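# Move the green bin and hook to the two-arm edge

## Task

Carry the green bin, and no other item, over the benches to the bench edge where two of the arms are mounted. Set the hook next to that bin, lying flat on the bench, with its handle sticking out past that same edge. Every other object has to finish on the surface it started on. Results that stay in place only because a robot is still holding them do not count. At the end, open the grippers and move the arms away.

## Robot and tools

Robots: three identical i2rt Big YAM arms named arm1, arm2 and arm3. Each has six revolute joints, a two-finger gripper and a wrist camera. With joints 1 and 6 at 0 and the hand level and facing forward, the wrist camera sits on top of the hand looking toward the fingertips. The hand can reach roughly 1.0 m from the joint-1 axis. Two fixed room cameras, room_a and room_b, also watch the scene.

Frames: there is one shared scene frame with its origin on the floor and +z pointing up. "hand" is the point midway between the fingertips. The hand's z axis runs along the fingers, and the fingers open and close along its y axis. Each robot's foot has its own real pose, which is never printed. The camera calibration lines (K, distortion, T_world_to_cam, pos_world) apply to the scene frame. They may be off by a couple of degrees and a few millimetres. Wrist-camera poses come from the reported joint angles, so they can be less accurate.

Tool execute_actions: the argument "actions" is a list holding either one action or nothing. An action is an object keyed by robot name. Each robot you include gets its own "joints" object. Every value in it is an absolute target for that one joint, not an offset. Each target is named separately, so there is no list order. The joints, in radians:
- joint1_rad, -2.879 to 2.879, tolerance ±0.045. Turns the arm about its foot; positive is counter-clockwise seen from above; at 0 the arm points the way its foot faces.
- joint2_rad, 0 to 3.141, ±0.14. Shoulder: at 0 the upper arm points back and roughly level; increasing it lifts the arm and then brings it forward.
- joint3_rad, 0 to 3.019, ±0.09. Elbow: 0 is folded; increasing it opens the elbow.
- joint4_rad, -1.692 to 1.57, ±0.055. Hand pitch; positive tilts the fingers up.
- joint5_rad, -1.57 to 1.57, ±0.03. Sideways hand swing; positive is toward the arm's right.
- joint6_rad, -2.094 to 2.094, ±0.035. Hand roll; positive is clockwise when viewed from behind the hand.
- gripper_m, 0 to 0.093 metres, ±0.003. The fingertip gap. Each finger pad pushes with up to about 50–62 N.

All motions in one action start at the same time but may finish at different times. One action runs for at most 15 s. Joints move at different speeds, so the hand can take a wide, curved path between postures. A joint or robot you leave out may still be driving toward an earlier target. An unknown key or an out-of-range number makes the whole call fail, and nothing moves. The optional "cameras" argument lists which images to return (arm1_cam_wrist, arm2_cam_wrist, arm3_cam_wrist, room_a, room_b, or "all"). If you leave it out or pass null, you get every camera; [] gives none. An empty actions list only reports state and images. Example: {"arm1": {"joints": {"gripper_m": 0.05}}, "arm2": {"joints": {"joint1_rad": 0.3}}}.

wait: "seconds", from 0 to 10. Commands nothing new and returns state and images.
zoom_image: "camera" plus "region" [x0, y0, x1, y1] in pixels of that camera's most recent full image. The origin is the top-left corner, and the region can be at most 504 by 504.
read_manual: returns only licence text. It is of no use for control.
finished_scene: "scene" is the number of the current scene. Call it only once the goal holds steadily with no robot support. It cannot be undone.

Result lines: "pictures" gives the order of the returned images. joint_status tells how each commanded motion of the last accepted action ended:
- "off_target": the joint stopped short and may still be pushing.
- "contact_stop" or "time_out": the joint now holds where it stopped. A joint that timed out can keep a target close to where it stands and keep pressing toward it. on_its_own lists such joints and anything else you did not command; its "held at" value is the held target, not the actual position. To relieve the push, send the joint its reported position.
- "joint command not followed", often with a "cause:" line, or "not_followed" per joint: a self- or inter-arm clearance check blocked those arm targets. A gripper command in the same action still runs. Blocked targets may be retried on every later action until you send targets that pass.
- A reported stop cancels every later execute_actions, wait and finished_scene call in that same reply.
- MOTOR HOT appears from 85 °C. At 100 °C you get an OVER-TEMPERATURE FAULT: that arm goes limp and drops until it cools, and its joints read "limit_stop_at_motor_heat". Resend those targets afterwards.

Cautions: the arms do not stop on contact and can press hard. Avoid long pushes and holding loads longer than needed, since these heat the motors. A held load slowly sinks. A very small change in target may produce no motion. Never let two arms press against each other. The clearance check can react too late, and it ignores fingers, gripper housings and wrist cameras. A held object touching another arm does not count as a collision. Nothing reports arm-to-arm contact, so check the images. Do not knock anything off the work area or onto the floor; that ends the scene. Avoid drops, slips and slams. Loose objects may occasionally get nudged by outside disturbances. The robot keeps its last command while you are thinking.

Each tool is called after ">>>" by a JSON object that holds its "fn" and its "kwargs".

## Session

>>> {"fn": "execute_actions", "kwargs": {"actions": []}}

Scene clock: 0.00 s.
Motor temperatures (°C, as the motors report them): arm1=[22 22 25 22 23 23] | arm2=[24 25 25 22 23 25] | arm3=[24 24 22 25 23 23]
arm1.joint_positions: joint1_rad=-0.649 joint2_rad=+0.626 joint3_rad=+1.659 joint4_rad=-1.617 joint5_rad=-0.189 joint6_rad=+0.220 gripper_m=+0.094
arm1.joint_status: not commanded
arm1.hand: x=-0.2201 y=-0.6793 z=+1.3781 quat_wxyz=(-0.379, +0.264, -0.837, -0.292) (m; scene frame)
arm2.joint_positions: joint1_rad=+0.607 joint2_rad=+0.427 joint3_rad=+1.354 joint4_rad=-1.159 joint5_rad=+0.148 joint6_rad=+0.147 gripper_m=+0.094
arm2.joint_status: not commanded
arm2.hand: x=+0.5277 y=-0.6461 z=+1.3783 quat_wxyz=(-0.260, +0.664, -0.409, -0.569) (m; scene frame)
arm3.joint_positions: joint1_rad=+0.036 joint2_rad=+0.321 joint3_rad=+1.424 joint4_rad=-1.365 joint5_rad=+0.206 joint6_rad=+0.314 gripper_m=+0.094
arm3.joint_status: not commanded
arm3.hand: x=-0.3164 y=+1.4980 z=+1.3595 quat_wxyz=(-0.466, -0.645, -0.459, +0.396) (m; scene frame)
pictures: arm1_cam_wrist, arm2_cam_wrist, arm3_cam_wrist, room_a, room_b
Images, in order (width x height): arm1_cam_wrist 504x504, arm2_cam_wrist 504x504, arm3_cam_wrist 504x504, room_a 504x504, room_b 504x504.

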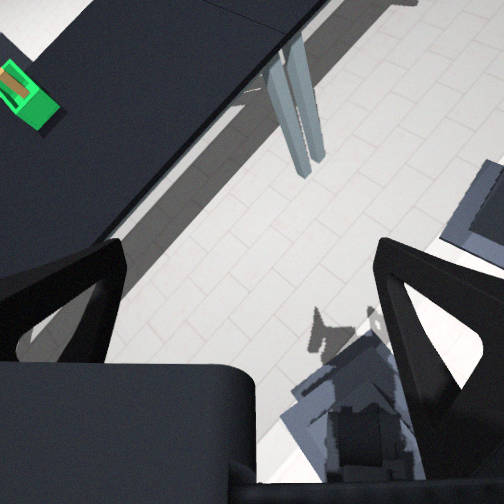

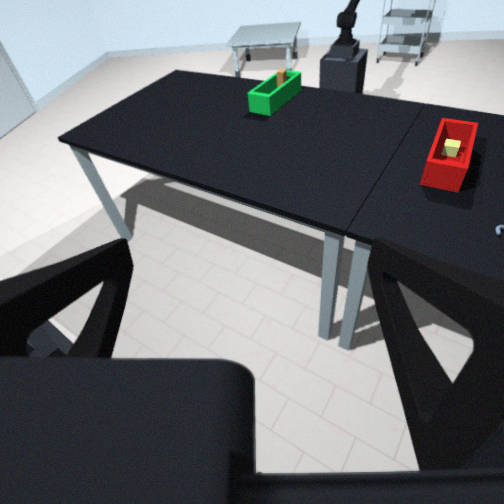

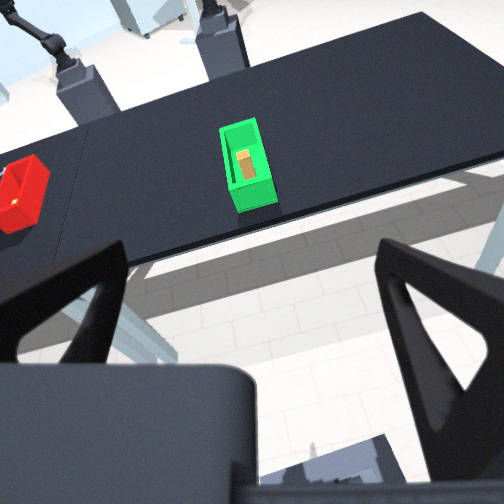

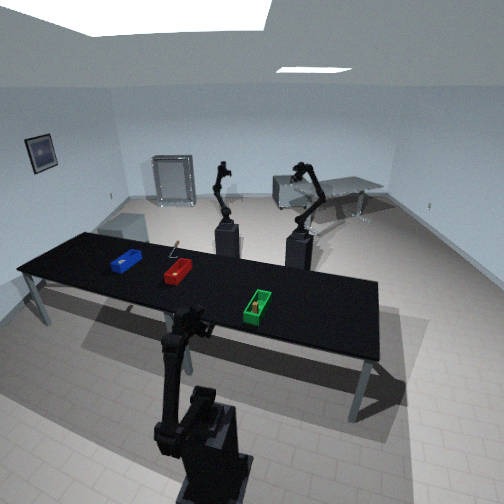

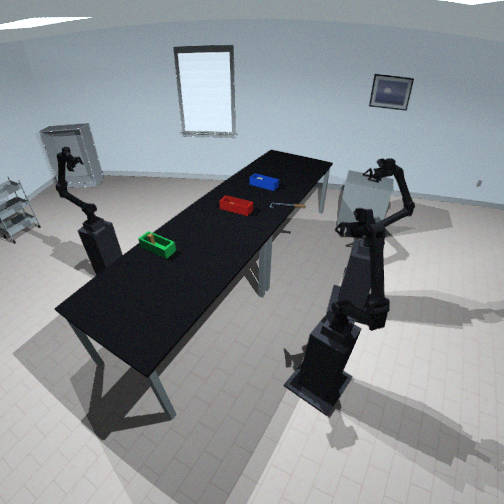

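>>> {"fn": "zoom_image", "kwargs": {"camera": "room_b", "region": [200, 160, 340, 260]}}

>>> {"fn": "zoom_image", "kwargs": {"camera": "room_b", "region": [120, 210, 220, 290]}}

>>> {"fn": "zoom_image", "kwargs": {"camera": "room_a", "region": [140, 220, 300, 340]}}

Region (200, 160, 340, 260) of room_b's 504x504 image, scaled by 3.600, with more detail than that image has; it fills the top 360 rows of this view, and the rest is white.

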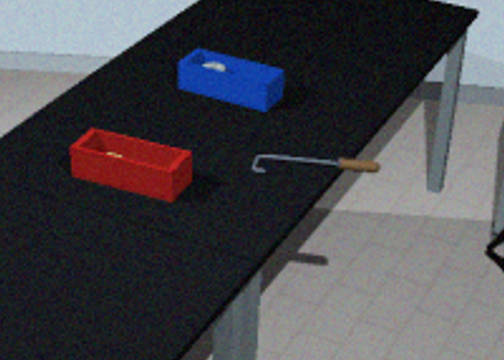

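Region (120, 210, 220, 290) of room_b's 504x504 image, scaled by 5.040, with more detail than that image has; it fills the top 403 rows of this view, and the rest is white.

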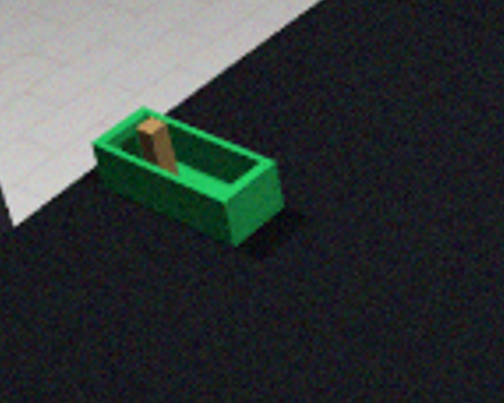

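Region (140, 220, 300, 340) of room_a's 504x504 image, scaled by 3.150, with more detail than that image has; it fills the top 378 rows of this view, and the rest is white.

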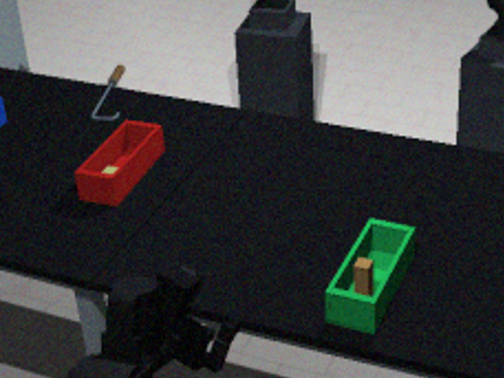

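>>> {"fn": "execute_actions", "kwargs": {"actions": [{"arm2":{"joints":{"joint1_rad":-0.595,"joint2_rad":1.7,"joint3_rad":1.338,"joint4_rad":0.4,"joint5_rad":-0.8,"joint6_rad":0}},"arm3":{"joints":{"joint1_rad":-0.12,"joint2_rad":1.6,"joint3_rad":1.003,"joint4_rad":0.5,"joint5_rad":0,"joint6_rad":0,"gripper_m":0.06}},"arm1":{"joints":{"joint1_rad":0.0,"joint2_rad":1.3,"joint3_rad":1.0,"joint4_rad":0.3,"joint5_rad":-0.5,"joint6_rad":0}}}], "cameras": []}}

>>> {"fn": "execute_actions", "kwargs": {"actions": [{"arm2":{"joints":{"joint2_rad":2.12,"joint4_rad":0.78}},"arm3":{"joints":{"joint2_rad":1.95,"joint4_rad":0.75}}}]}}

Scene clock: 96.87 s.
Motor temperatures (°C, as the motors report them): arm1=[22 22 29 22 23 23] | arm2=[24 25 29 23 23 25] | arm3=[24 25 25 25 23 23]
arm1.joint_positions: joint1_rad=+0.006 joint2_rad=+1.307 joint3_rad=+0.975 joint4_rad=+0.281 joint5_rad=-0.497 joint6_rad=+0.012 gripper_m=+0.094
arm1.joint_status: all done
arm1.hand: x=-0.2896 y=-0.2245 z=+1.1566 quat_wxyz=(-0.396, +0.575, -0.435, -0.569) (m; scene frame)
arm2.joint_positions: joint1_rad=-0.609 joint2_rad=+1.701 joint3_rad=+1.326 joint4_rad=+0.375 joint5_rad=-0.797 joint6_rad=+0.013 gripper_m=+0.094
arm2.joint_status: all done
arm2.hand: x=+0.8267 y=-0.1220 z=+1.1338 quat_wxyz=(-0.407, +0.566, -0.419, -0.581) (m; scene frame)
arm3.joint_positions: joint1_rad=-0.109 joint2_rad=+1.597 joint3_rad=+1.004 joint4_rad=+0.473 joint5_rad=+0.003 joint6_rad=+0.009 gripper_m=+0.060
arm3.joint_status: all done
arm3.hand: x=-0.3078 y=+0.9314 z=+1.0311 quat_wxyz=(-0.464, -0.533, -0.525, +0.475) (m; scene frame)
pictures: none
No camera images: the call's "cameras" was empty. Leave "cameras" out to get every camera's image.

Scene clock: 98.27 s.
Motor temperatures (°C, as the motors report them): arm1=[22 22 29 22 23 23] | arm2=[24 26 29 23 23 25] | arm3=[24 25 25 25 23 23]
arm1.joint_positions: joint1_rad=+0.006 joint2_rad=+1.307 joint3_rad=+0.975 joint4_rad=+0.281 joint5_rad=-0.497 joint6_rad=+0.012 gripper_m=+0.094
arm1.joint_status: not commanded
arm1.hand: x=-0.2896 y=-0.2245 z=+1.1566 quat_wxyz=(-0.396, +0.575, -0.435, -0.569) (m; scene frame)
arm2.joint_positions: joint1_rad=-0.609 joint2_rad=+2.134 joint3_rad=+1.321 joint4_rad=+0.756 joint5_rad=-0.798 joint6_rad=+0.012 gripper_m=+0.094
arm2.joint_status: all done
arm2.hand: x=+0.8460 y=-0.0771 z=+0.9022 quat_wxyz=(-0.387, +0.569, -0.438, -0.578) (m; scene frame)
arm3.joint_positions: joint1_rad=-0.109 joint2_rad=+1.951 joint3_rad=+0.995 joint4_rad=+0.725 joint5_rad=+0.003 joint6_rad=+0.009 gripper_m=+0.060
arm3.joint_status: all done
arm3.hand: x=-0.3103 y=+0.9068 z=+0.8552 quat_wxyz=(-0.433, -0.559, -0.550, +0.445) (m; scene frame)
pictures: arm1_cam_wrist, arm2_cam_wrist, arm3_cam_wrist, room_a, room_b
camera_calibration (this result's frames):
arm1_cam_wrist: T_world_to_cam=[[0.955758, 0.290661, -0.0452093, 0.390355], [0.144035, -0.596438, -0.78963, 0.832402], [-0.256479, 0.748183, -0.611916, 0.926645], [0, 0, 0, 1]] pos_world=[-0.255315, -0.310284, 1.24197]
arm2_cam_wrist: T_world_to_cam=[[0.945188, 0.319739, -0.0662333, -0.71944], [0.146467, -0.596451, -0.789173, 0.548892], [-0.291834, 0.736215, -0.61059, 0.979761], [0, 0, 0, 1]] pos_world=[0.885539, -0.163895, 0.983751]
arm3_cam_wrist: T_world_to_cam=[[-0.999591, 0.0277634, 0.00692715, -0.343029], [0.0163575, 0.753048, -0.657762, -0.110041], [-0.0234782, -0.657379, -0.753194, 1.3575], [0, 0, 0, 1]] pos_world=[-0.309217, 0.984783, 0.952456]
Images, in order (width x height): arm1_cam_wrist 504x504, arm2_cam_wrist 504x504, arm3_cam_wrist 504x504, room_a 504x504, room_b 504x504.

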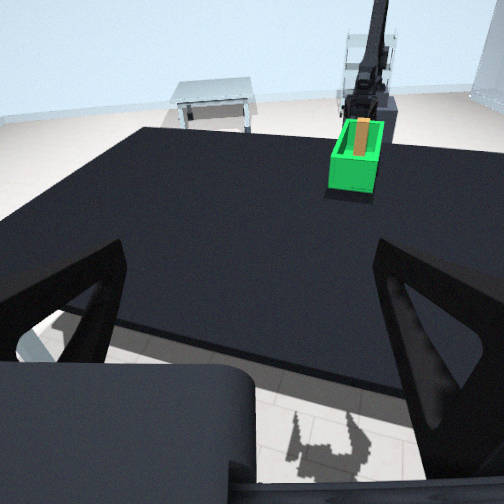

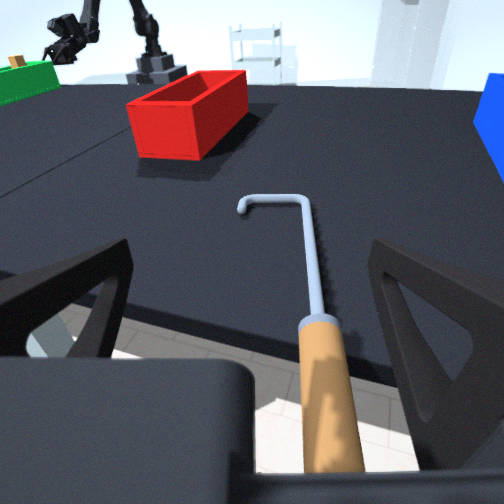

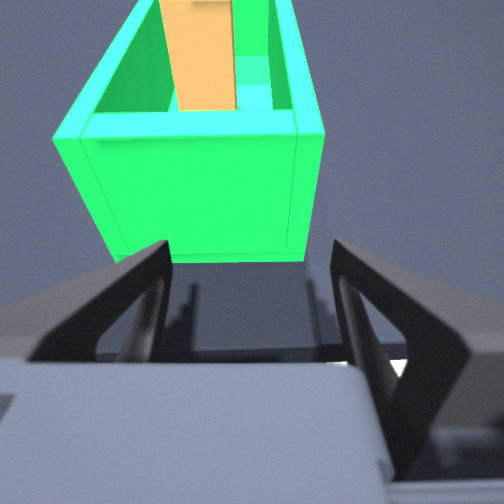

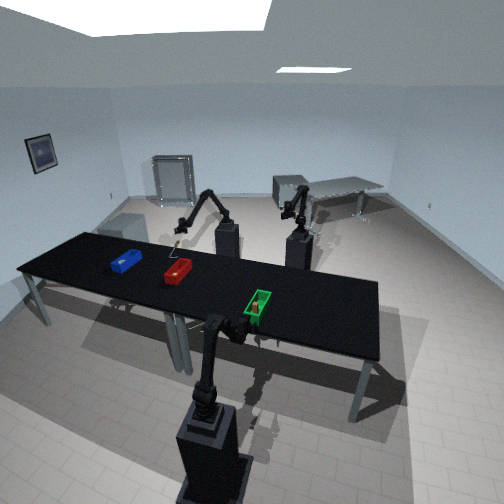

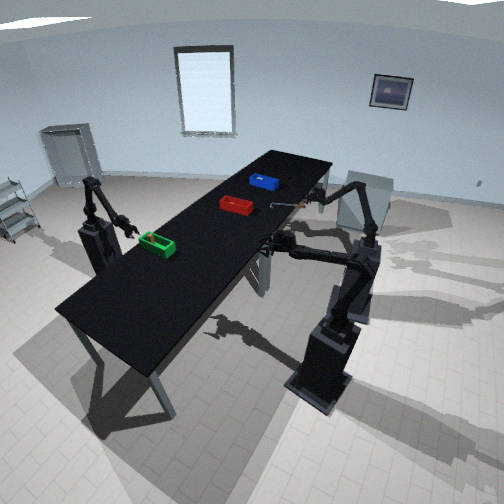

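>>> {"fn": "execute_actions", "kwargs": {"actions": [{"arm2":{"joints":{"joint1_rad":-0.63,"joint2_rad":2.33,"joint3_rad":1.44,"joint4_rad":0.94,"joint5_rad":-0.75}},"arm3":{"joints":{"joint1_rad":-0.07,"joint2_rad":2.08,"joint3_rad":1.075,"joint4_rad":0.835}}}], "cameras": ["arm2_cam_wrist","arm3_cam_wrist","room_b"]}}

Scene clock: 124.03 s.
Motor temperatures (°C, as the motors report them): arm1=[22 23 33 23 23 23] | arm2=[24 28 29 23 23 25] | arm3=[24 27 25 25 23 23]
arm1.joint_positions: joint1_rad=+0.006 joint2_rad=+1.307 joint3_rad=+0.975 joint4_rad=+0.281 joint5_rad=-0.497 joint6_rad=+0.012 gripper_m=+0.094
arm1.joint_status: not commanded
arm1.hand: x=-0.2896 y=-0.2245 z=+1.1566 quat_wxyz=(-0.396, +0.575, -0.435, -0.569) (m; scene frame)
arm2.joint_positions: joint1_rad=-0.615 joint2_rad=+2.336 joint3_rad=+1.420 joint4_rad=+0.917 joint5_rad=-0.751 joint6_rad=+0.012 gripper_m=+0.094
arm2.joint_status: all done
arm2.hand: x=+0.8672 y=-0.0564 z=+0.8297 quat_wxyz=(-0.423, +0.556, -0.433, -0.570) (m; scene frame)
arm3.joint_positions: joint1_rad=-0.080 joint2_rad=+2.073 joint3_rad=+1.055 joint4_rad=+0.811 joint5_rad=+0.002 joint6_rad=+0.008 gripper_m=+0.060
arm3.joint_status: all done
arm3.hand: x=-0.2907 y=+0.8872 z=+0.8201 quat_wxyz=(-0.446, -0.546, -0.553, +0.444) (m; scene frame)
pictures: arm2_cam_wrist, arm3_cam_wrist, room_b
camera_calibration (this result's frames):
arm2_cam_wrist: T_world_to_cam=[[0.962341, 0.270668, -0.0252787, -0.802571], [0.137294, -0.564177, -0.814159, 0.531408], [-0.234628, 0.780028, -0.580092, 0.853966], [0, 0, 0, 1]] pos_world=[0.899753, -0.149079, 0.907741]
arm3_cam_wrist: T_world_to_cam=[[-0.999975, -0.00179668, 0.00685577, -0.29651], [-0.00595255, 0.737939, -0.674842, -0.0977657], [-0.00384667, -0.674866, -0.737931, 1.32738], [0, 0, 0, 1]] pos_world=[-0.291978, 0.967417, 0.915573]
Images, in order (width x height): arm2_cam_wrist 504x504, arm3_cam_wrist 504x504, room_b 504x504.

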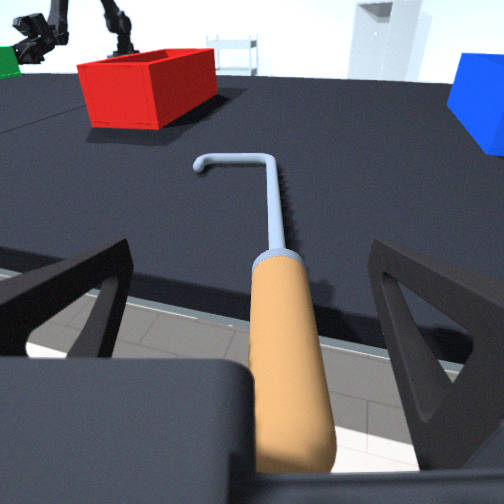

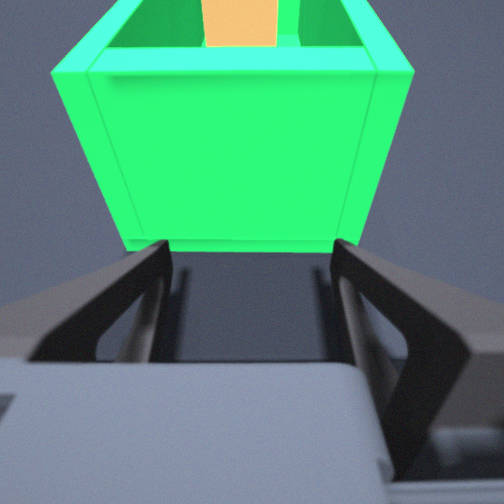

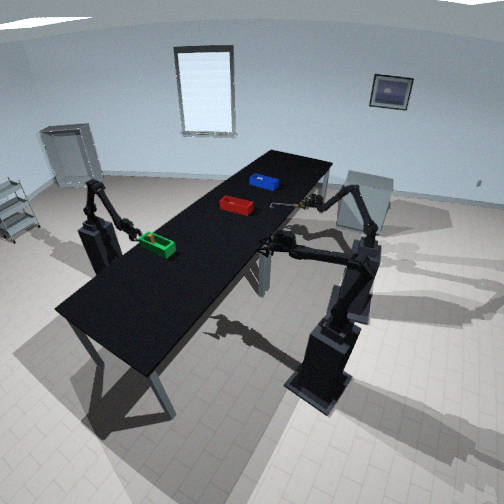

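>>> {"fn": "execute_actions", "kwargs": {"actions": [{"arm2":{"joints":{"joint1_rad":-0.658,"joint2_rad":2.415,"joint3_rad":1.46,"joint4_rad":1.005}},"arm3":{"joints":{"joint1_rad":-0.06,"joint2_rad":2.15,"joint3_rad":1.32,"joint4_rad":0.665}}}], "cameras": ["arm2_cam_wrist","arm3_cam_wrist"]}}

Scene clock: 149.07 s.
Motor temperatures (°C, as the motors report them): arm1=[22 23 34 23 23 23] | arm2=[24 29 29 23 23 25] | arm3=[24 28 26 25 23 23]
arm1.joint_positions: joint1_rad=+0.006 joint2_rad=+1.307 joint3_rad=+0.975 joint4_rad=+0.281 joint5_rad=-0.497 joint6_rad=+0.012 gripper_m=+0.094
arm1.joint_status: not commanded
arm1.hand: x=-0.2896 y=-0.2245 z=+1.1566 quat_wxyz=(-0.396, +0.575, -0.435, -0.569) (m; scene frame)
arm2.joint_positions: joint1_rad=-0.651 joint2_rad=+2.400 joint3_rad=+1.428 joint4_rad=+0.981 joint5_rad=-0.751 joint6_rad=+0.012 gripper_m=+0.094
arm2.joint_status: all done
arm2.hand: x=+0.8912 y=-0.0687 z=+0.7980 quat_wxyz=(-0.435, +0.547, -0.441, -0.563) (m; scene frame)
arm3.joint_positions: joint1_rad=-0.077 joint2_rad=+2.141 joint3_rad=+1.292 joint4_rad=+0.685 joint5_rad=+0.002 joint6_rad=+0.008 gripper_m=+0.060
arm3.joint_status: all done
arm3.hand: x=-0.2867 y=+0.8137 z=+0.8518 quat_wxyz=(-0.459, -0.535, -0.544, +0.455) (m; scene frame)
pictures: arm2_cam_wrist, arm3_cam_wrist
camera_calibration (this result's frames):
arm2_cam_wrist: T_world_to_cam=[[0.971539, 0.236034, -0.0200081, -0.837886], [0.120067, -0.563494, -0.817349, 0.513325], [-0.204196, 0.791684, -0.575796, 0.821088], [0, 0, 0, 1]] pos_world=[0.920069, -0.163017, 0.87558]
arm3_cam_wrist: T_world_to_cam=[[-0.999962, -0.00553962, 0.00673498, -0.289664], [-0.00867847, 0.707906, -0.706254, 0.0283022], [-0.000855351, -0.706285, -0.707927, 1.30202], [0, 0, 0, 1]] pos_world=[-0.288293, 0.897956, 0.943673]
Images, in order (width x height): arm2_cam_wrist 504x504, arm3_cam_wrist 504x504.

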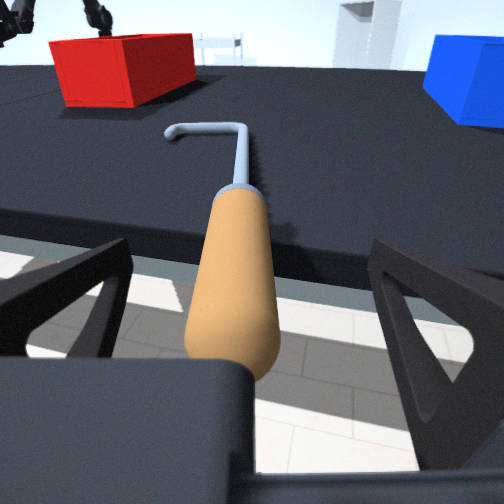

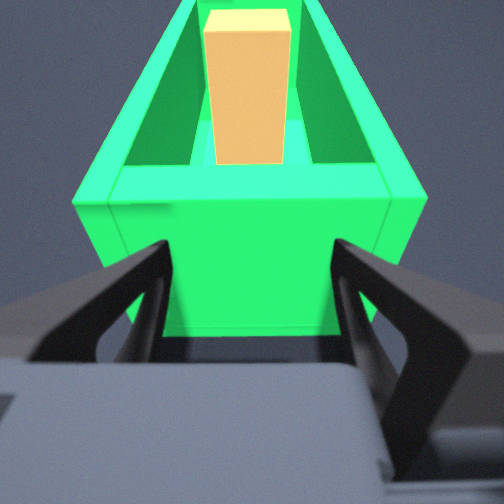

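>>> {"fn": "execute_actions", "kwargs": {"actions": [{"arm2":{"joints":{"gripper_m":0.015}},"arm3":{"joints":{"joint2_rad":2.325,"joint3_rad":1.63,"joint4_rad":0.48}}}], "cameras": ["arm2_cam_wrist","arm3_cam_wrist"]}}

Scene clock: 157.70 s.
Motor temperatures (°C, as the motors report them): arm1=[22 23 34 23 23 23] | arm2=[24 29 30 23 23 25] | arm3=[24 28 27 25 23 23]
arm1.joint_positions: joint1_rad=+0.006 joint2_rad=+1.307 joint3_rad=+0.975 joint4_rad=+0.281 joint5_rad=-0.497 joint6_rad=+0.012 gripper_m=+0.094
arm1.joint_status: not commanded
arm1.hand: x=-0.2896 y=-0.2245 z=+1.1566 quat_wxyz=(-0.396, +0.575, -0.435, -0.569) (m; scene frame)
arm2.joint_positions: joint1_rad=-0.651 joint2_rad=+2.400 joint3_rad=+1.428 joint4_rad=+0.981 joint5_rad=-0.751 joint6_rad=+0.010 gripper_m=+0.029
arm2.joint_status: gripper_m off_target (ended at +0.029, target +0.015)
arm2.hand: x=+0.8912 y=-0.0687 z=+0.7980 quat_wxyz=(-0.436, +0.548, -0.440, -0.562) (m; scene frame)
arm3.joint_positions: joint1_rad=-0.077 joint2_rad=+2.316 joint3_rad=+1.591 joint4_rad=+0.498 joint5_rad=+0.002 joint6_rad=+0.003 gripper_m=+0.060
arm3.joint_status: all done
arm3.hand: x=-0.2855 y=+0.7379 z=+0.8202 quat_wxyz=(-0.441, -0.547, -0.559, +0.440) (m; scene frame)
pictures: arm2_cam_wrist, arm3_cam_wrist
camera_calibration (this result's frames):
arm2_cam_wrist: T_world_to_cam=[[0.971572, 0.236022, -0.0184826, -0.839134], [0.12127, -0.563206, -0.817369, 0.51229], [-0.203327, 0.791892, -0.575818, 0.820345], [0, 0, 0, 1]] pos_world=[0.919952, -0.163045, 0.87559]
arm3_cam_wrist: T_world_to_cam=[[-0.999909, -0.00625526, 0.0119936, -0.292498], [-0.0126196, 0.750627, -0.660606, -0.0104282], [-0.00487045, -0.660697, -0.750637, 1.22646], [0, 0, 0, 1]] pos_world=[-0.286629, 0.816317, 0.917246]
Images, in order (width x height): arm2_cam_wrist 504x504, arm3_cam_wrist 504x504.

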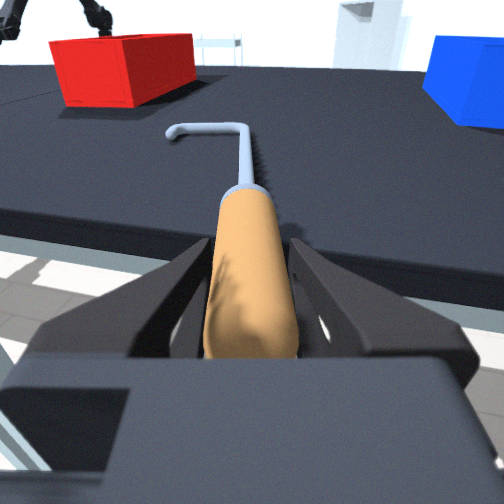

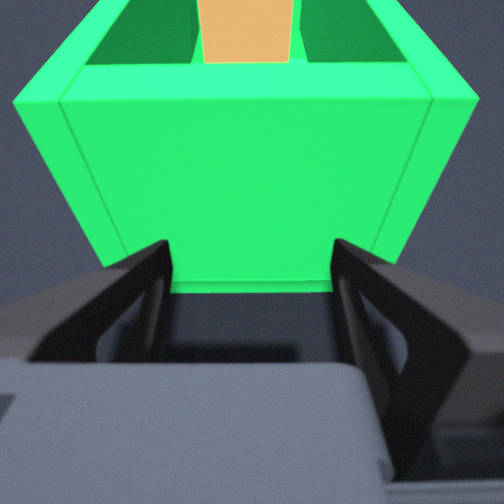

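>>> {"fn": "execute_actions", "kwargs": {"actions": [{"arm2":{"joints":{"joint2_rad":2.08,"joint4_rad":0.68}},"arm3":{"joints":{"joint2_rad":2.49,"joint3_rad":2.03,"joint4_rad":0.285}}}], "cameras": ["arm2_cam_wrist","arm3_cam_wrist"]}}

Scene clock: 170.40 s.
Motor temperatures (°C, as the motors report them): arm1=[22 23 35 23 23 23] | arm2=[24 30 30 23 23 25] | arm3=[24 30 29 25 23 23]
arm1.joint_positions: joint1_rad=+0.006 joint2_rad=+1.307 joint3_rad=+0.975 joint4_rad=+0.281 joint5_rad=-0.497 joint6_rad=+0.012 gripper_m=+0.094
arm1.joint_status: not commanded
arm1.hand: x=-0.2896 y=-0.2245 z=+1.1566 quat_wxyz=(-0.396, +0.575, -0.435, -0.569) (m; scene frame)
arm2.joint_positions: joint1_rad=-0.651 joint2_rad=+2.074 joint3_rad=+1.428 joint4_rad=+0.686 joint5_rad=-0.751 joint6_rad=+0.010 gripper_m=+0.029
arm2.joint_status: all done
arm2.hand: x=+0.8972 y=-0.0634 z=+0.9830 quat_wxyz=(-0.447, +0.546, -0.430, -0.564) (m; scene frame)
arm3.joint_positions: joint1_rad=-0.077 joint2_rad=+2.476 joint3_rad=+1.991 joint4_rad=+0.302 joint5_rad=+0.002 joint6_rad=+0.001 gripper_m=+0.060
arm3.joint_status: all done
arm3.hand: x=-0.2836 y=+0.6506 z=+0.8545 quat_wxyz=(-0.452, -0.537, -0.550, +0.452) (m; scene frame)
pictures: arm2_cam_wrist, arm3_cam_wrist
camera_calibration (this result's frames):
arm2_cam_wrist: T_world_to_cam=[[0.971884, 0.235441, 0.0029366, -0.86418], [0.133544, -0.540904, -0.830415, 0.668956], [-0.193925, 0.807459, -0.557138, 0.898083], [0, 0, 0, 1]] pos_world=[0.924709, -0.159862, 1.0584]
arm3_cam_wrist: T_world_to_cam=[[-0.999883, -0.00669486, 0.0137582, -0.29275], [-0.0143649, 0.720379, -0.693432, 0.12501], [-0.00526869, -0.693548, -0.720391, 1.18987], [0, 0, 0, 1]] pos_world=[-0.284651, 0.733219, 0.947885]
Images, in order (width x height): arm2_cam_wrist 504x504, arm3_cam_wrist 504x504.

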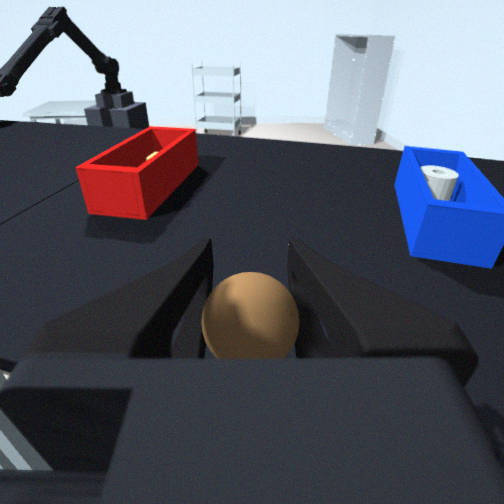

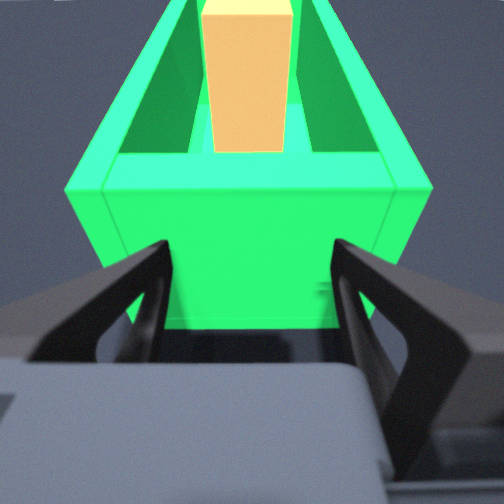

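>>> {"fn": "execute_actions", "kwargs": {"actions": [{"arm2":{"joints":{"joint1_rad":-0.13,"joint2_rad":1.92,"joint3_rad":1.05,"joint4_rad":0.88,"joint5_rad":0,"gripper_m":0.0}},"arm3":{"joints":{"joint2_rad":2.715,"joint3_rad":2.445,"joint4_rad":0.08}}}], "cameras": ["arm2_cam_wrist","arm3_cam_wrist","room_b"]}}

Scene clock: 192.63 s.
Motor temperatures (°C, as the motors report them): arm1=[22 23 35 23 23 23] | arm2=[24 30 31 23 23 25] | arm3=[24 32 31 25 23 23]
arm1.joint_positions: joint1_rad=+0.006 joint2_rad=+1.307 joint3_rad=+0.975 joint4_rad=+0.281 joint5_rad=-0.497 joint6_rad=+0.012 gripper_m=+0.094
arm1.joint_status: not commanded
arm1.hand: x=-0.2896 y=-0.2245 z=+1.1566 quat_wxyz=(-0.396, +0.575, -0.435, -0.569) (m; scene frame)
arm2.joint_positions: joint1_rad=-0.128 joint2_rad=+1.932 joint3_rad=+1.045 joint4_rad=+0.852 joint5_rad=-0.002 joint6_rad=+0.004 gripper_m=+0.029
arm2.joint_status: gripper_m off_target (ended at +0.029, target +0.000); the others done
arm2.hand: x=+0.6146 y=-0.0832 z=+0.9356 quat_wxyz=(-0.485, +0.505, -0.511, -0.498) (m; scene frame)
arm3.joint_positions: joint1_rad=-0.077 joint2_rad=+2.692 joint3_rad=+2.398 joint4_rad=+0.098 joint5_rad=+0.002 joint6_rad=+0.001 gripper_m=+0.060
arm3.joint_status: all done
arm3.hand: x=-0.2828 y=+0.5929 z=+0.8415 quat_wxyz=(-0.449, -0.540, -0.553, +0.449) (m; scene frame)
pictures: arm2_cam_wrist, arm3_cam_wrist, room_b
camera_calibration (this result's frames):
arm2_cam_wrist: T_world_to_cam=[[0.999765, 0.010713, -0.018846, -0.600136], [-0.00834166, -0.6123, -0.790582, 0.700666], [-0.0200089, 0.790553, -0.612066, 0.775891], [0, 0, 0, 1]] pos_world=[0.621364, -0.177936, 1.01752]
arm3_cam_wrist: T_world_to_cam=[[-0.999881, -0.00671538, 0.0138977, -0.292232], [-0.0144036, 0.729573, -0.683751, 0.144018], [-0.00554773, -0.68387, -0.729583, 1.14243], [0, 0, 0, 1]] pos_world=[-0.283785, 0.674237, 0.936029]
Images, in order (width x height): arm2_cam_wrist 504x504, arm3_cam_wrist 504x504, room_b 504x504.

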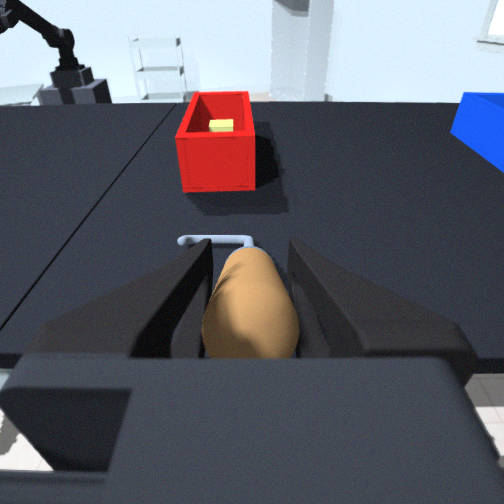

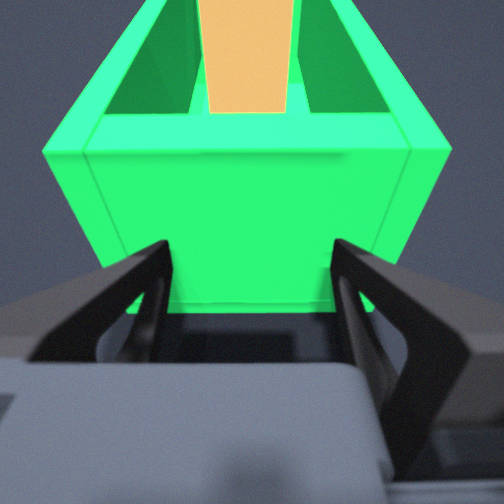

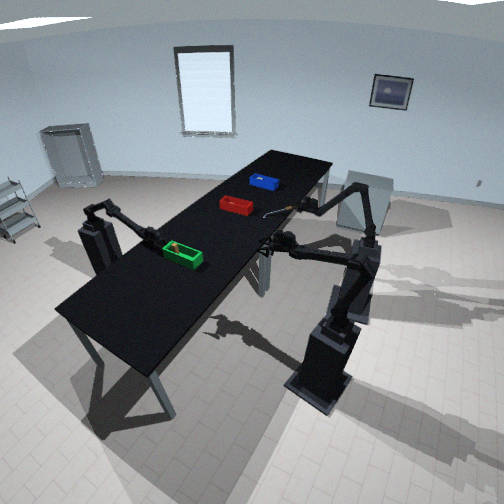

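>>> {"fn": "execute_actions", "kwargs": {"actions": [{"arm2":{"joints":{"joint1_rad":0.58,"joint2_rad":2.43,"joint3_rad":1.815,"joint4_rad":0.64,"joint5_rad":0.785}},"arm3":{"joints":{"joint2_rad":1.7,"joint3_rad":1.6,"joint4_rad":0.0}}}], "cameras": ["arm2_cam_wrist","room_b"]}}

Scene clock: 202.13 s.
Motor temperatures (°C, as the motors report them): arm1=[22 23 35 23 23 23] | arm2=[24 30 31 23 23 25] | arm3=[24 32 32 25 23 23]
arm1.joint_positions: joint1_rad=+0.006 joint2_rad=+1.307 joint3_rad=+0.975 joint4_rad=+0.281 joint5_rad=-0.497 joint6_rad=+0.012 gripper_m=+0.094
arm1.joint_status: not commanded
arm1.hand: x=-0.2896 y=-0.2245 z=+1.1566 quat_wxyz=(-0.396, +0.575, -0.435, -0.569) (m; scene frame)
arm2.joint_positions: joint1_rad=+0.567 joint2_rad=+2.456 joint3_rad=+1.764 joint4_rad=+0.638 joint5_rad=+0.786 joint6_rad=+0.002 gripper_m=+0.029
arm2.joint_status: all done
arm2.hand: x=+0.1640 y=-0.0626 z=+0.8500 quat_wxyz=(-0.516, +0.492, -0.525, -0.464) (m; scene frame)
arm3.joint_positions: joint1_rad=-0.077 joint2_rad=+1.695 joint3_rad=+1.601 joint4_rad=+0.012 joint5_rad=+0.002 joint6_rad=+0.001 gripper_m=+0.060
arm3.joint_status: all done
arm3.hand: x=-0.2824 y=+0.8304 z=+1.2080 quat_wxyz=(-0.479, -0.514, -0.527, +0.478) (m; scene frame)
pictures: arm2_cam_wrist, room_b
camera_calibration (this result's frames):
arm2_cam_wrist: T_world_to_cam=[[0.9965, -0.0811951, 0.0198776, -0.189638], [-0.0343391, -0.614411, -0.788238, 0.643931], [0.0762142, 0.784797, -0.615049, 0.684605], [0, 0, 0, 1]] pos_world=[0.15891, -0.157035, 0.932406]
Images, in order (width x height): arm2_cam_wrist 504x504, room_b 504x504.

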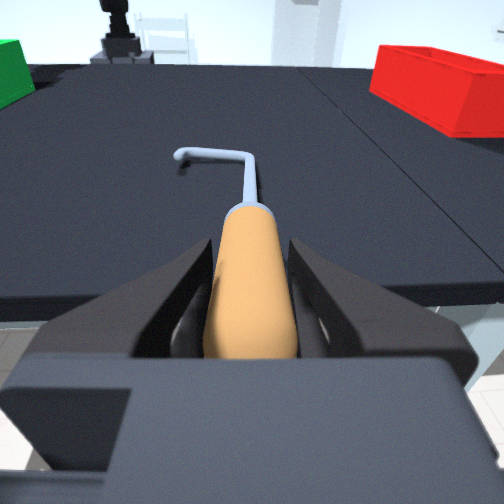

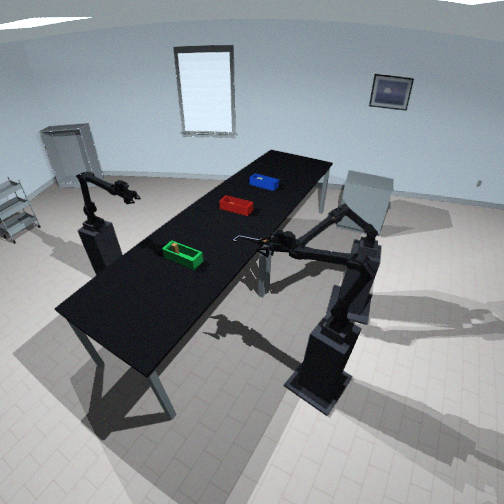

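>>> {"fn": "execute_actions", "kwargs": {"actions": [{"arm2":{"joints":{"joint1_rad":0.53,"joint2_rad":2.56,"joint3_rad":1.905,"joint4_rad":0.72}},"arm3":{"joints":{"joint2_rad":1.0,"joint3_rad":1.0}}}], "cameras": ["arm2_cam_wrist","room_a"]}}

Scene clock: 211.27 s.
Motor temperatures (°C, as the motors report them): arm1=[22 23 36 23 23 23] | arm2=[24 31 32 23 23 25] | arm3=[24 31 31 25 23 23]
arm1.joint_positions: joint1_rad=+0.006 joint2_rad=+1.307 joint3_rad=+0.975 joint4_rad=+0.281 joint5_rad=-0.497 joint6_rad=+0.012 gripper_m=+0.094
arm1.joint_status: not commanded
arm1.hand: x=-0.2896 y=-0.2245 z=+1.1566 quat_wxyz=(-0.396, +0.575, -0.435, -0.569) (m; scene frame)
arm2.joint_positions: joint1_rad=+0.545 joint2_rad=+2.555 joint3_rad=+1.852 joint4_rad=+0.693 joint5_rad=+0.783 joint6_rad=+0.002 gripper_m=+0.029
arm2.joint_status: all done
arm2.hand: x=+0.1703 y=-0.0415 z=+0.8211 quat_wxyz=(-0.522, +0.472, -0.530, -0.474) (m; scene frame)
arm3.joint_positions: joint1_rad=-0.077 joint2_rad=+0.992 joint3_rad=+1.006 joint4_rad=+0.012 joint5_rad=+0.002 joint6_rad=+0.001 gripper_m=+0.060
arm3.joint_status: all done
arm3.hand: x=-0.2862 y=+1.0925 z=+1.2630 quat_wxyz=(-0.507, -0.487, -0.500, +0.505) (m; scene frame)
pictures: arm2_cam_wrist, room_a
camera_calibration (this result's frames):
arm2_cam_wrist: T_world_to_cam=[[0.994811, -0.101135, -0.0110831, -0.168782], [-0.068631, -0.586658, -0.806922, 0.656662], [0.0751062, 0.803495, -0.590554, 0.630646], [0, 0, 0, 1]] pos_world=[0.165609, -0.138555, 0.900435]
Images, in order (width x height): arm2_cam_wrist 504x504, room_a 504x504.

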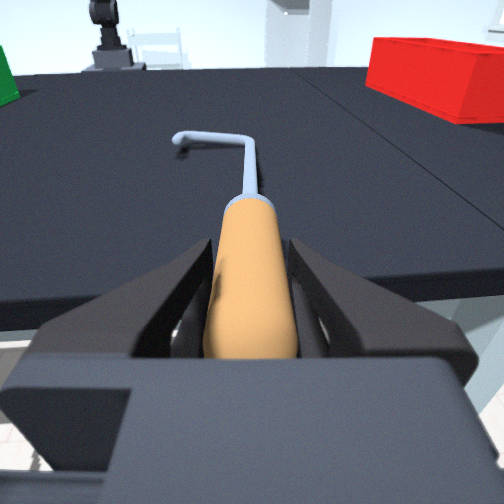

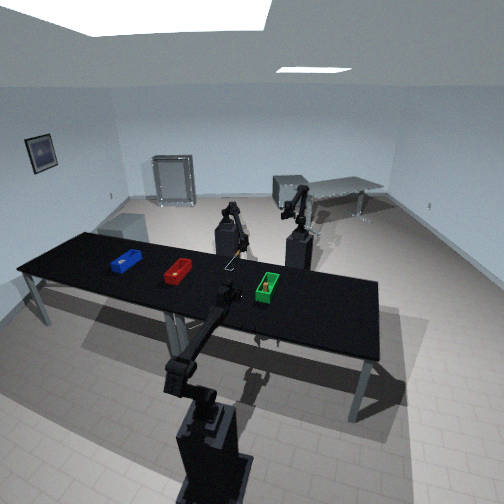

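>>> {"fn": "execute_actions", "kwargs": {"actions": [{"arm2":{"joints":{"joint2_rad":2.585}}}], "cameras": []}}

>>> {"fn": "execute_actions", "kwargs": {"actions": [{"arm2":{"joints":{"gripper_m":0.093}}}], "cameras": ["arm2_cam_wrist"]}}

Scene clock: 219.37 s.
Motor temperatures (°C, as the motors report them): arm1=[22 23 36 23 23 23] | arm2=[24 32 33 23 23 25] | arm3=[24 30 30 25 23 23]
arm1.joint_positions: joint1_rad=+0.006 joint2_rad=+1.307 joint3_rad=+0.975 joint4_rad=+0.281 joint5_rad=-0.497 joint6_rad=+0.012 gripper_m=+0.094
arm1.joint_status: not commanded
arm1.hand: x=-0.2896 y=-0.2245 z=+1.1566 quat_wxyz=(-0.396, +0.575, -0.435, -0.569) (m; scene frame)
arm2.joint_positions: joint1_rad=+0.545 joint2_rad=+2.559 joint3_rad=+1.852 joint4_rad=+0.697 joint5_rad=+0.783 joint6_rad=+0.002 gripper_m=+0.029
arm2.joint_status: all done
arm2.hand: x=+0.1705 y=-0.0418 z=+0.8181 quat_wxyz=(-0.521, +0.472, -0.530, -0.474) (m; scene frame)
arm3.joint_positions: joint1_rad=-0.077 joint2_rad=+0.992 joint3_rad=+1.006 joint4_rad=+0.012 joint5_rad=+0.002 joint6_rad=+0.001 gripper_m=+0.060
arm3.joint_status: not commanded
arm3.hand: x=-0.2862 y=+1.0925 z=+1.2630 quat_wxyz=(-0.507, -0.487, -0.500, +0.505) (m; scene frame)
pictures: none
No camera images: the call's "cameras" was empty. Leave "cameras" out to get every camera's image.

Scene clock: 220.07 s.
Motor temperatures (°C, as the motors report them): arm1=[22 23 36 23 23 23] | arm2=[24 32 33 23 23 25] | arm3=[24 30 30 25 23 23]
arm1.joint_positions: joint1_rad=+0.006 joint2_rad=+1.307 joint3_rad=+0.975 joint4_rad=+0.281 joint5_rad=-0.497 joint6_rad=+0.012 gripper_m=+0.094
arm1.joint_status: not commanded
arm1.hand: x=-0.2896 y=-0.2245 z=+1.1566 quat_wxyz=(-0.396, +0.575, -0.435, -0.569) (m; scene frame)
arm2.joint_positions: joint1_rad=+0.545 joint2_rad=+2.559 joint3_rad=+1.855 joint4_rad=+0.697 joint5_rad=+0.783 joint6_rad=+0.002 gripper_m=+0.093
arm2.joint_status: all done
arm2.hand: x=+0.1700 y=-0.0411 z=+0.8198 quat_wxyz=(-0.522, +0.471, -0.529, -0.475) (m; scene frame)
arm3.joint_positions: joint1_rad=-0.077 joint2_rad=+0.992 joint3_rad=+1.006 joint4_rad=+0.012 joint5_rad=+0.002 joint6_rad=+0.001 gripper_m=+0.060
arm3.joint_status: not commanded
arm3.hand: x=-0.2862 y=+1.0925 z=+1.2630 quat_wxyz=(-0.507, -0.487, -0.500, +0.505) (m; scene frame)
pictures: arm2_cam_wrist
camera_calibration (this result's frames):
arm2_cam_wrist: T_world_to_cam=[[0.994792, -0.101136, -0.0126923, -0.167135], [-0.069804, -0.585217, -0.807866, 0.656874], [0.0742769, 0.804545, -0.589229, 0.62874], [0, 0, 0, 1]] pos_world=[0.165416, -0.138339, 0.899017]
Images, in order (width x height): arm2_cam_wrist 504x504.

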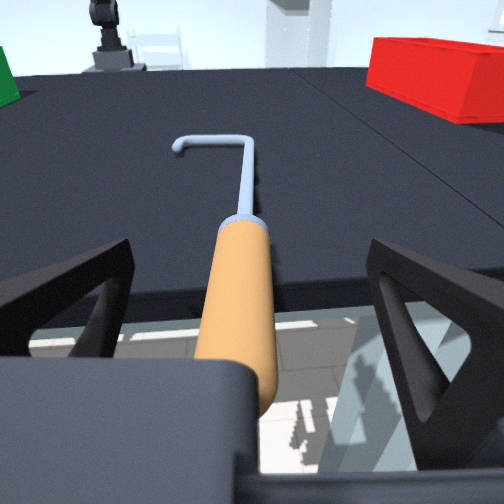

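>>> {"fn": "execute_actions", "kwargs": {"actions": [{"arm2":{"joints":{"joint2_rad":2.2}},"arm1":{"joints":{"joint2_rad":1.9,"joint3_rad":1.5,"joint4_rad":0.55,"joint5_rad":-0.565}}}], "cameras": []}}

>>> {"fn": "execute_actions", "kwargs": {"actions": [{"arm2":{"joints":{"joint1_rad":-0.6,"joint2_rad":1.2,"joint3_rad":1.1,"joint4_rad":0.2,"joint5_rad":0}},"arm1":{"joints":{"joint1_rad":-0.48,"joint2_rad":2.41,"joint3_rad":1.84,"joint4_rad":0.64}}}], "cameras": ["arm1_cam_wrist","room_b"]}}

Scene clock: 232.57 s.
Motor temperatures (°C, as the motors report them): arm1=[22 24 37 23 23 23] | arm2=[24 32 33 23 23 25] | arm3=[24 29 30 25 23 23]
arm1.joint_positions: joint1_rad=+0.006 joint2_rad=+1.922 joint3_rad=+1.435 joint4_rad=+0.535 joint5_rad=-0.563 joint6_rad=+0.011 gripper_m=+0.094
arm1.joint_status: all done
arm1.hand: x=-0.2638 y=-0.0277 z=+1.0733 quat_wxyz=(-0.408, +0.574, -0.384, -0.597) (m; scene frame)
arm2.joint_positions: joint1_rad=+0.545 joint2_rad=+2.193 joint3_rad=+1.902 joint4_rad=+0.716 joint5_rad=+0.783 joint6_rad=+0.002 gripper_m=+0.093
arm2.joint_status: all done
arm2.hand: x=+0.1877 y=-0.0578 z=+1.1556 quat_wxyz=(-0.518, +0.308, -0.509, -0.615) (m; scene frame)
arm3.joint_positions: joint1_rad=-0.077 joint2_rad=+0.992 joint3_rad=+1.006 joint4_rad=+0.012 joint5_rad=+0.002 joint6_rad=+0.001 gripper_m=+0.060
arm3.joint_status: not commanded
arm3.hand: x=-0.2862 y=+1.0925 z=+1.2630 quat_wxyz=(-0.507, -0.487, -0.500, +0.505) (m; scene frame)
pictures: none
No camera images: the call's "cameras" was empty. Leave "cameras" out to get every camera's image.

Scene clock: 234.50 s.
Motor temperatures (°C, as the motors report them): arm1=[22 24 37 23 23 23] | arm2=[24 32 33 23 23 25] | arm3=[24 28 30 25 23 23]
arm1.joint_positions: joint1_rad=-0.470 joint2_rad=+2.424 joint3_rad=+1.798 joint4_rad=+0.632 joint5_rad=-0.564 joint6_rad=+0.010 gripper_m=+0.094
arm1.joint_status: all done
arm1.hand: x=+0.1514 y=-0.0509 z=+0.8820 quat_wxyz=(-0.522, +0.470, -0.524, -0.481) (m; scene frame)
arm2.joint_positions: joint1_rad=-0.592 joint2_rad=+1.186 joint3_rad=+1.104 joint4_rad=+0.216 joint5_rad=+0.003 joint6_rad=+0.002 gripper_m=+0.093
arm2.joint_status: all done
arm2.hand: x=+0.8752 y=-0.2819 z=+1.2836 quat_wxyz=(-0.635, +0.342, -0.564, -0.401) (m; scene frame)
arm3.joint_positions: joint1_rad=-0.077 joint2_rad=+0.992 joint3_rad=+1.006 joint4_rad=+0.012 joint5_rad=+0.002 joint6_rad=+0.001 gripper_m=+0.060
arm3.joint_status: not commanded
arm3.hand: x=-0.2862 y=+1.0925 z=+1.2630 quat_wxyz=(-0.507, -0.487, -0.500, +0.505) (m; scene frame)
pictures: arm1_cam_wrist, room_b
camera_calibration (this result's frames):
arm1_cam_wrist: T_world_to_cam=[[0.993413, -0.113023, -0.0188734, -0.143563], [-0.0802824, -0.568974, -0.818427, 0.716436], [0.0817626, 0.814551, -0.5743, 0.660839], [0, 0, 0, 1]] pos_world=[0.146103, -0.14688, 0.963161]
Images, in order (width x height): arm1_cam_wrist 504x504, room_b 504x504.

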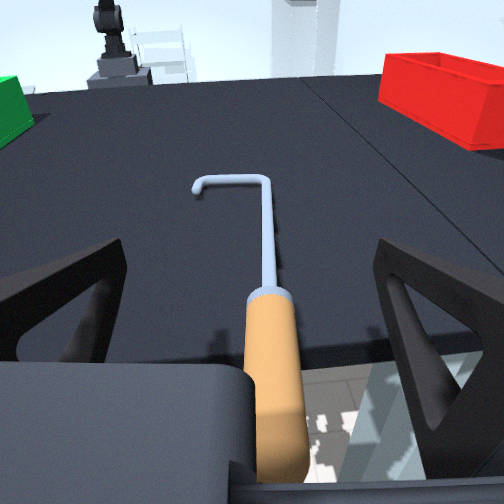

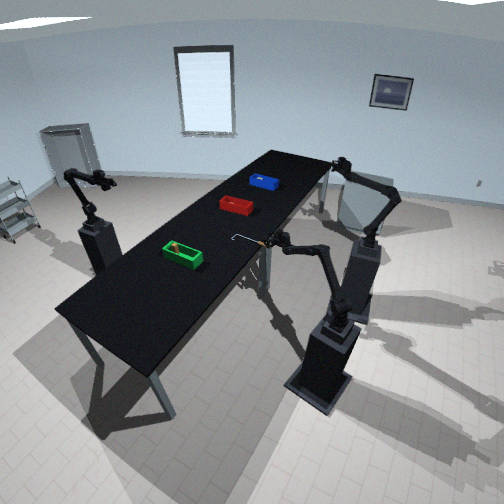

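>>> {"fn": "execute_actions", "kwargs": {"actions": [{"arm1":{"joints":{"joint1_rad":-0.49,"joint2_rad":2.55,"joint3_rad":1.91,"joint4_rad":0.705}}}], "cameras": ["arm1_cam_wrist"]}}

Scene clock: 243.90 s.
Motor temperatures (°C, as the motors report them): arm1=[22 26 37 23 23 23] | arm2=[24 30 33 23 23 25] | arm3=[24 28 30 25 23 23]
arm1.joint_positions: joint1_rad=-0.478 joint2_rad=+2.573 joint3_rad=+1.868 joint4_rad=+0.690 joint5_rad=-0.564 joint6_rad=+0.010 gripper_m=+0.094
arm1.joint_status: all done
arm1.hand: x=+0.1616 y=-0.0490 z=+0.8027 quat_wxyz=(-0.517, +0.469, -0.533, -0.478) (m; scene frame)
arm2.joint_positions: joint1_rad=-0.592 joint2_rad=+1.186 joint3_rad=+1.104 joint4_rad=+0.216 joint5_rad=+0.003 joint6_rad=+0.002 gripper_m=+0.093
arm2.joint_status: not commanded
arm2.hand: x=+0.8752 y=-0.2819 z=+1.2836 quat_wxyz=(-0.635, +0.342, -0.564, -0.401) (m; scene frame)
arm3.joint_positions: joint1_rad=-0.077 joint2_rad=+0.992 joint3_rad=+1.006 joint4_rad=+0.012 joint5_rad=+0.002 joint6_rad=+0.001 gripper_m=+0.060
arm3.joint_status: not commanded
arm3.hand: x=-0.2862 y=+1.0925 z=+1.2630 quat_wxyz=(-0.507, -0.487, -0.500, +0.505) (m; scene frame)
pictures: arm1_cam_wrist
camera_calibration (this result's frames):
arm1_cam_wrist: T_world_to_cam=[[0.992144, -0.121602, -0.0293797, -0.146732], [-0.0951719, -0.581252, -0.808139, 0.646934], [0.081194, 0.804586, -0.588259, 0.623753], [0, 0, 0, 1]] pos_world=[0.156505, -0.143674, 0.88543]
Images, in order (width x height): arm1_cam_wrist 504x504.

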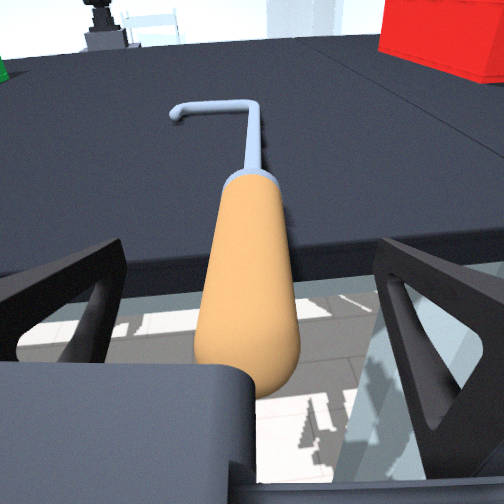

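>>> {"fn": "execute_actions", "kwargs": {"actions": [{"arm1":{"joints":{"gripper_m":0.0}}}], "cameras": []}}

>>> {"fn": "execute_actions", "kwargs": {"actions": [{"arm1":{"joints":{"joint2_rad":2.47,"joint4_rad":0.63,"joint6_rad":-0.8}}}], "cameras": ["arm1_cam_wrist","room_b"]}}

Scene clock: 259.07 s.
Motor temperatures (°C, as the motors report them): arm1=[22 28 37 23 23 23] | arm2=[24 30 33 23 23 25] | arm3=[24 28 30 25 23 23]
arm1.joint_positions: joint1_rad=-0.478 joint2_rad=+2.573 joint3_rad=+1.868 joint4_rad=+0.690 joint5_rad=-0.564 joint6_rad=+0.009 gripper_m=+0.030
arm1.joint_status: gripper_m off_target (ended at +0.030, target +0.000)
arm1.hand: x=+0.1616 y=-0.0490 z=+0.8027 quat_wxyz=(-0.517, +0.470, -0.533, -0.477) (m; scene frame)
arm2.joint_positions: joint1_rad=-0.592 joint2_rad=+1.186 joint3_rad=+1.104 joint4_rad=+0.216 joint5_rad=+0.003 joint6_rad=+0.002 gripper_m=+0.093
arm2.joint_status: not commanded
arm2.hand: x=+0.8752 y=-0.2819 z=+1.2836 quat_wxyz=(-0.635, +0.342, -0.564, -0.401) (m; scene frame)
arm3.joint_positions: joint1_rad=-0.077 joint2_rad=+0.992 joint3_rad=+1.006 joint4_rad=+0.012 joint5_rad=+0.002 joint6_rad=+0.001 gripper_m=+0.060
arm3.joint_status: not commanded
arm3.hand: x=-0.2862 y=+1.0925 z=+1.2630 quat_wxyz=(-0.507, -0.487, -0.500, +0.505) (m; scene frame)
pictures: none
No camera images: the call's "cameras" was empty. Leave "cameras" out to get every camera's image.

Scene clock: 260.83 s.
Motor temperatures (°C, as the motors report them): arm1=[22 28 37 23 23 23] | arm2=[24 29 33 23 23 25] | arm3=[24 28 30 25 23 23]
arm1.joint_positions: joint1_rad=-0.478 joint2_rad=+2.508 joint3_rad=+1.868 joint4_rad=+0.621 joint5_rad=-0.568 joint6_rad=-0.768 gripper_m=+0.030
arm1.joint_status: all done
arm1.hand: x=+0.1644 y=-0.0450 z=+0.8444 quat_wxyz=(-0.657, +0.638, -0.316, -0.248) (m; scene frame)
arm2.joint_positions: joint1_rad=-0.592 joint2_rad=+1.186 joint3_rad=+1.104 joint4_rad=+0.216 joint5_rad=+0.003 joint6_rad=+0.002 gripper_m=+0.093
arm2.joint_status: not commanded
arm2.hand: x=+0.8752 y=-0.2819 z=+1.2836 quat_wxyz=(-0.635, +0.342, -0.564, -0.401) (m; scene frame)
arm3.joint_positions: joint1_rad=-0.077 joint2_rad=+0.992 joint3_rad=+1.006 joint4_rad=+0.012 joint5_rad=+0.002 joint6_rad=+0.001 gripper_m=+0.060
arm3.joint_status: not commanded
arm3.hand: x=-0.2862 y=+1.0925 z=+1.2630 quat_wxyz=(-0.507, -0.487, -0.500, +0.505) (m; scene frame)
pictures: arm1_cam_wrist, room_b
camera_calibration (this result's frames):
arm1_cam_wrist: T_world_to_cam=[[0.729973, -0.0825503, 0.678472, -0.700667], [0.483542, -0.639189, -0.598017, 0.408042], [0.483038, 0.764607, -0.426674, 0.440513], [0, 0, 0, 1]] pos_world=[0.101378, -0.133843, 0.907354]
Images, in order (width x height): arm1_cam_wrist 504x504, room_b 504x504.

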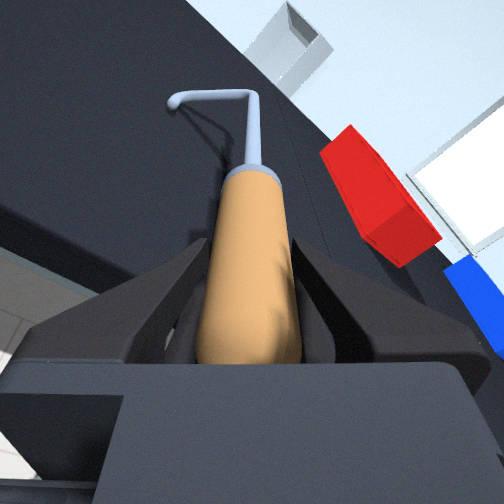

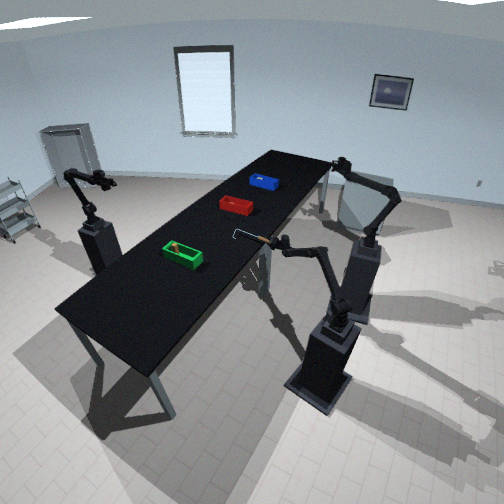

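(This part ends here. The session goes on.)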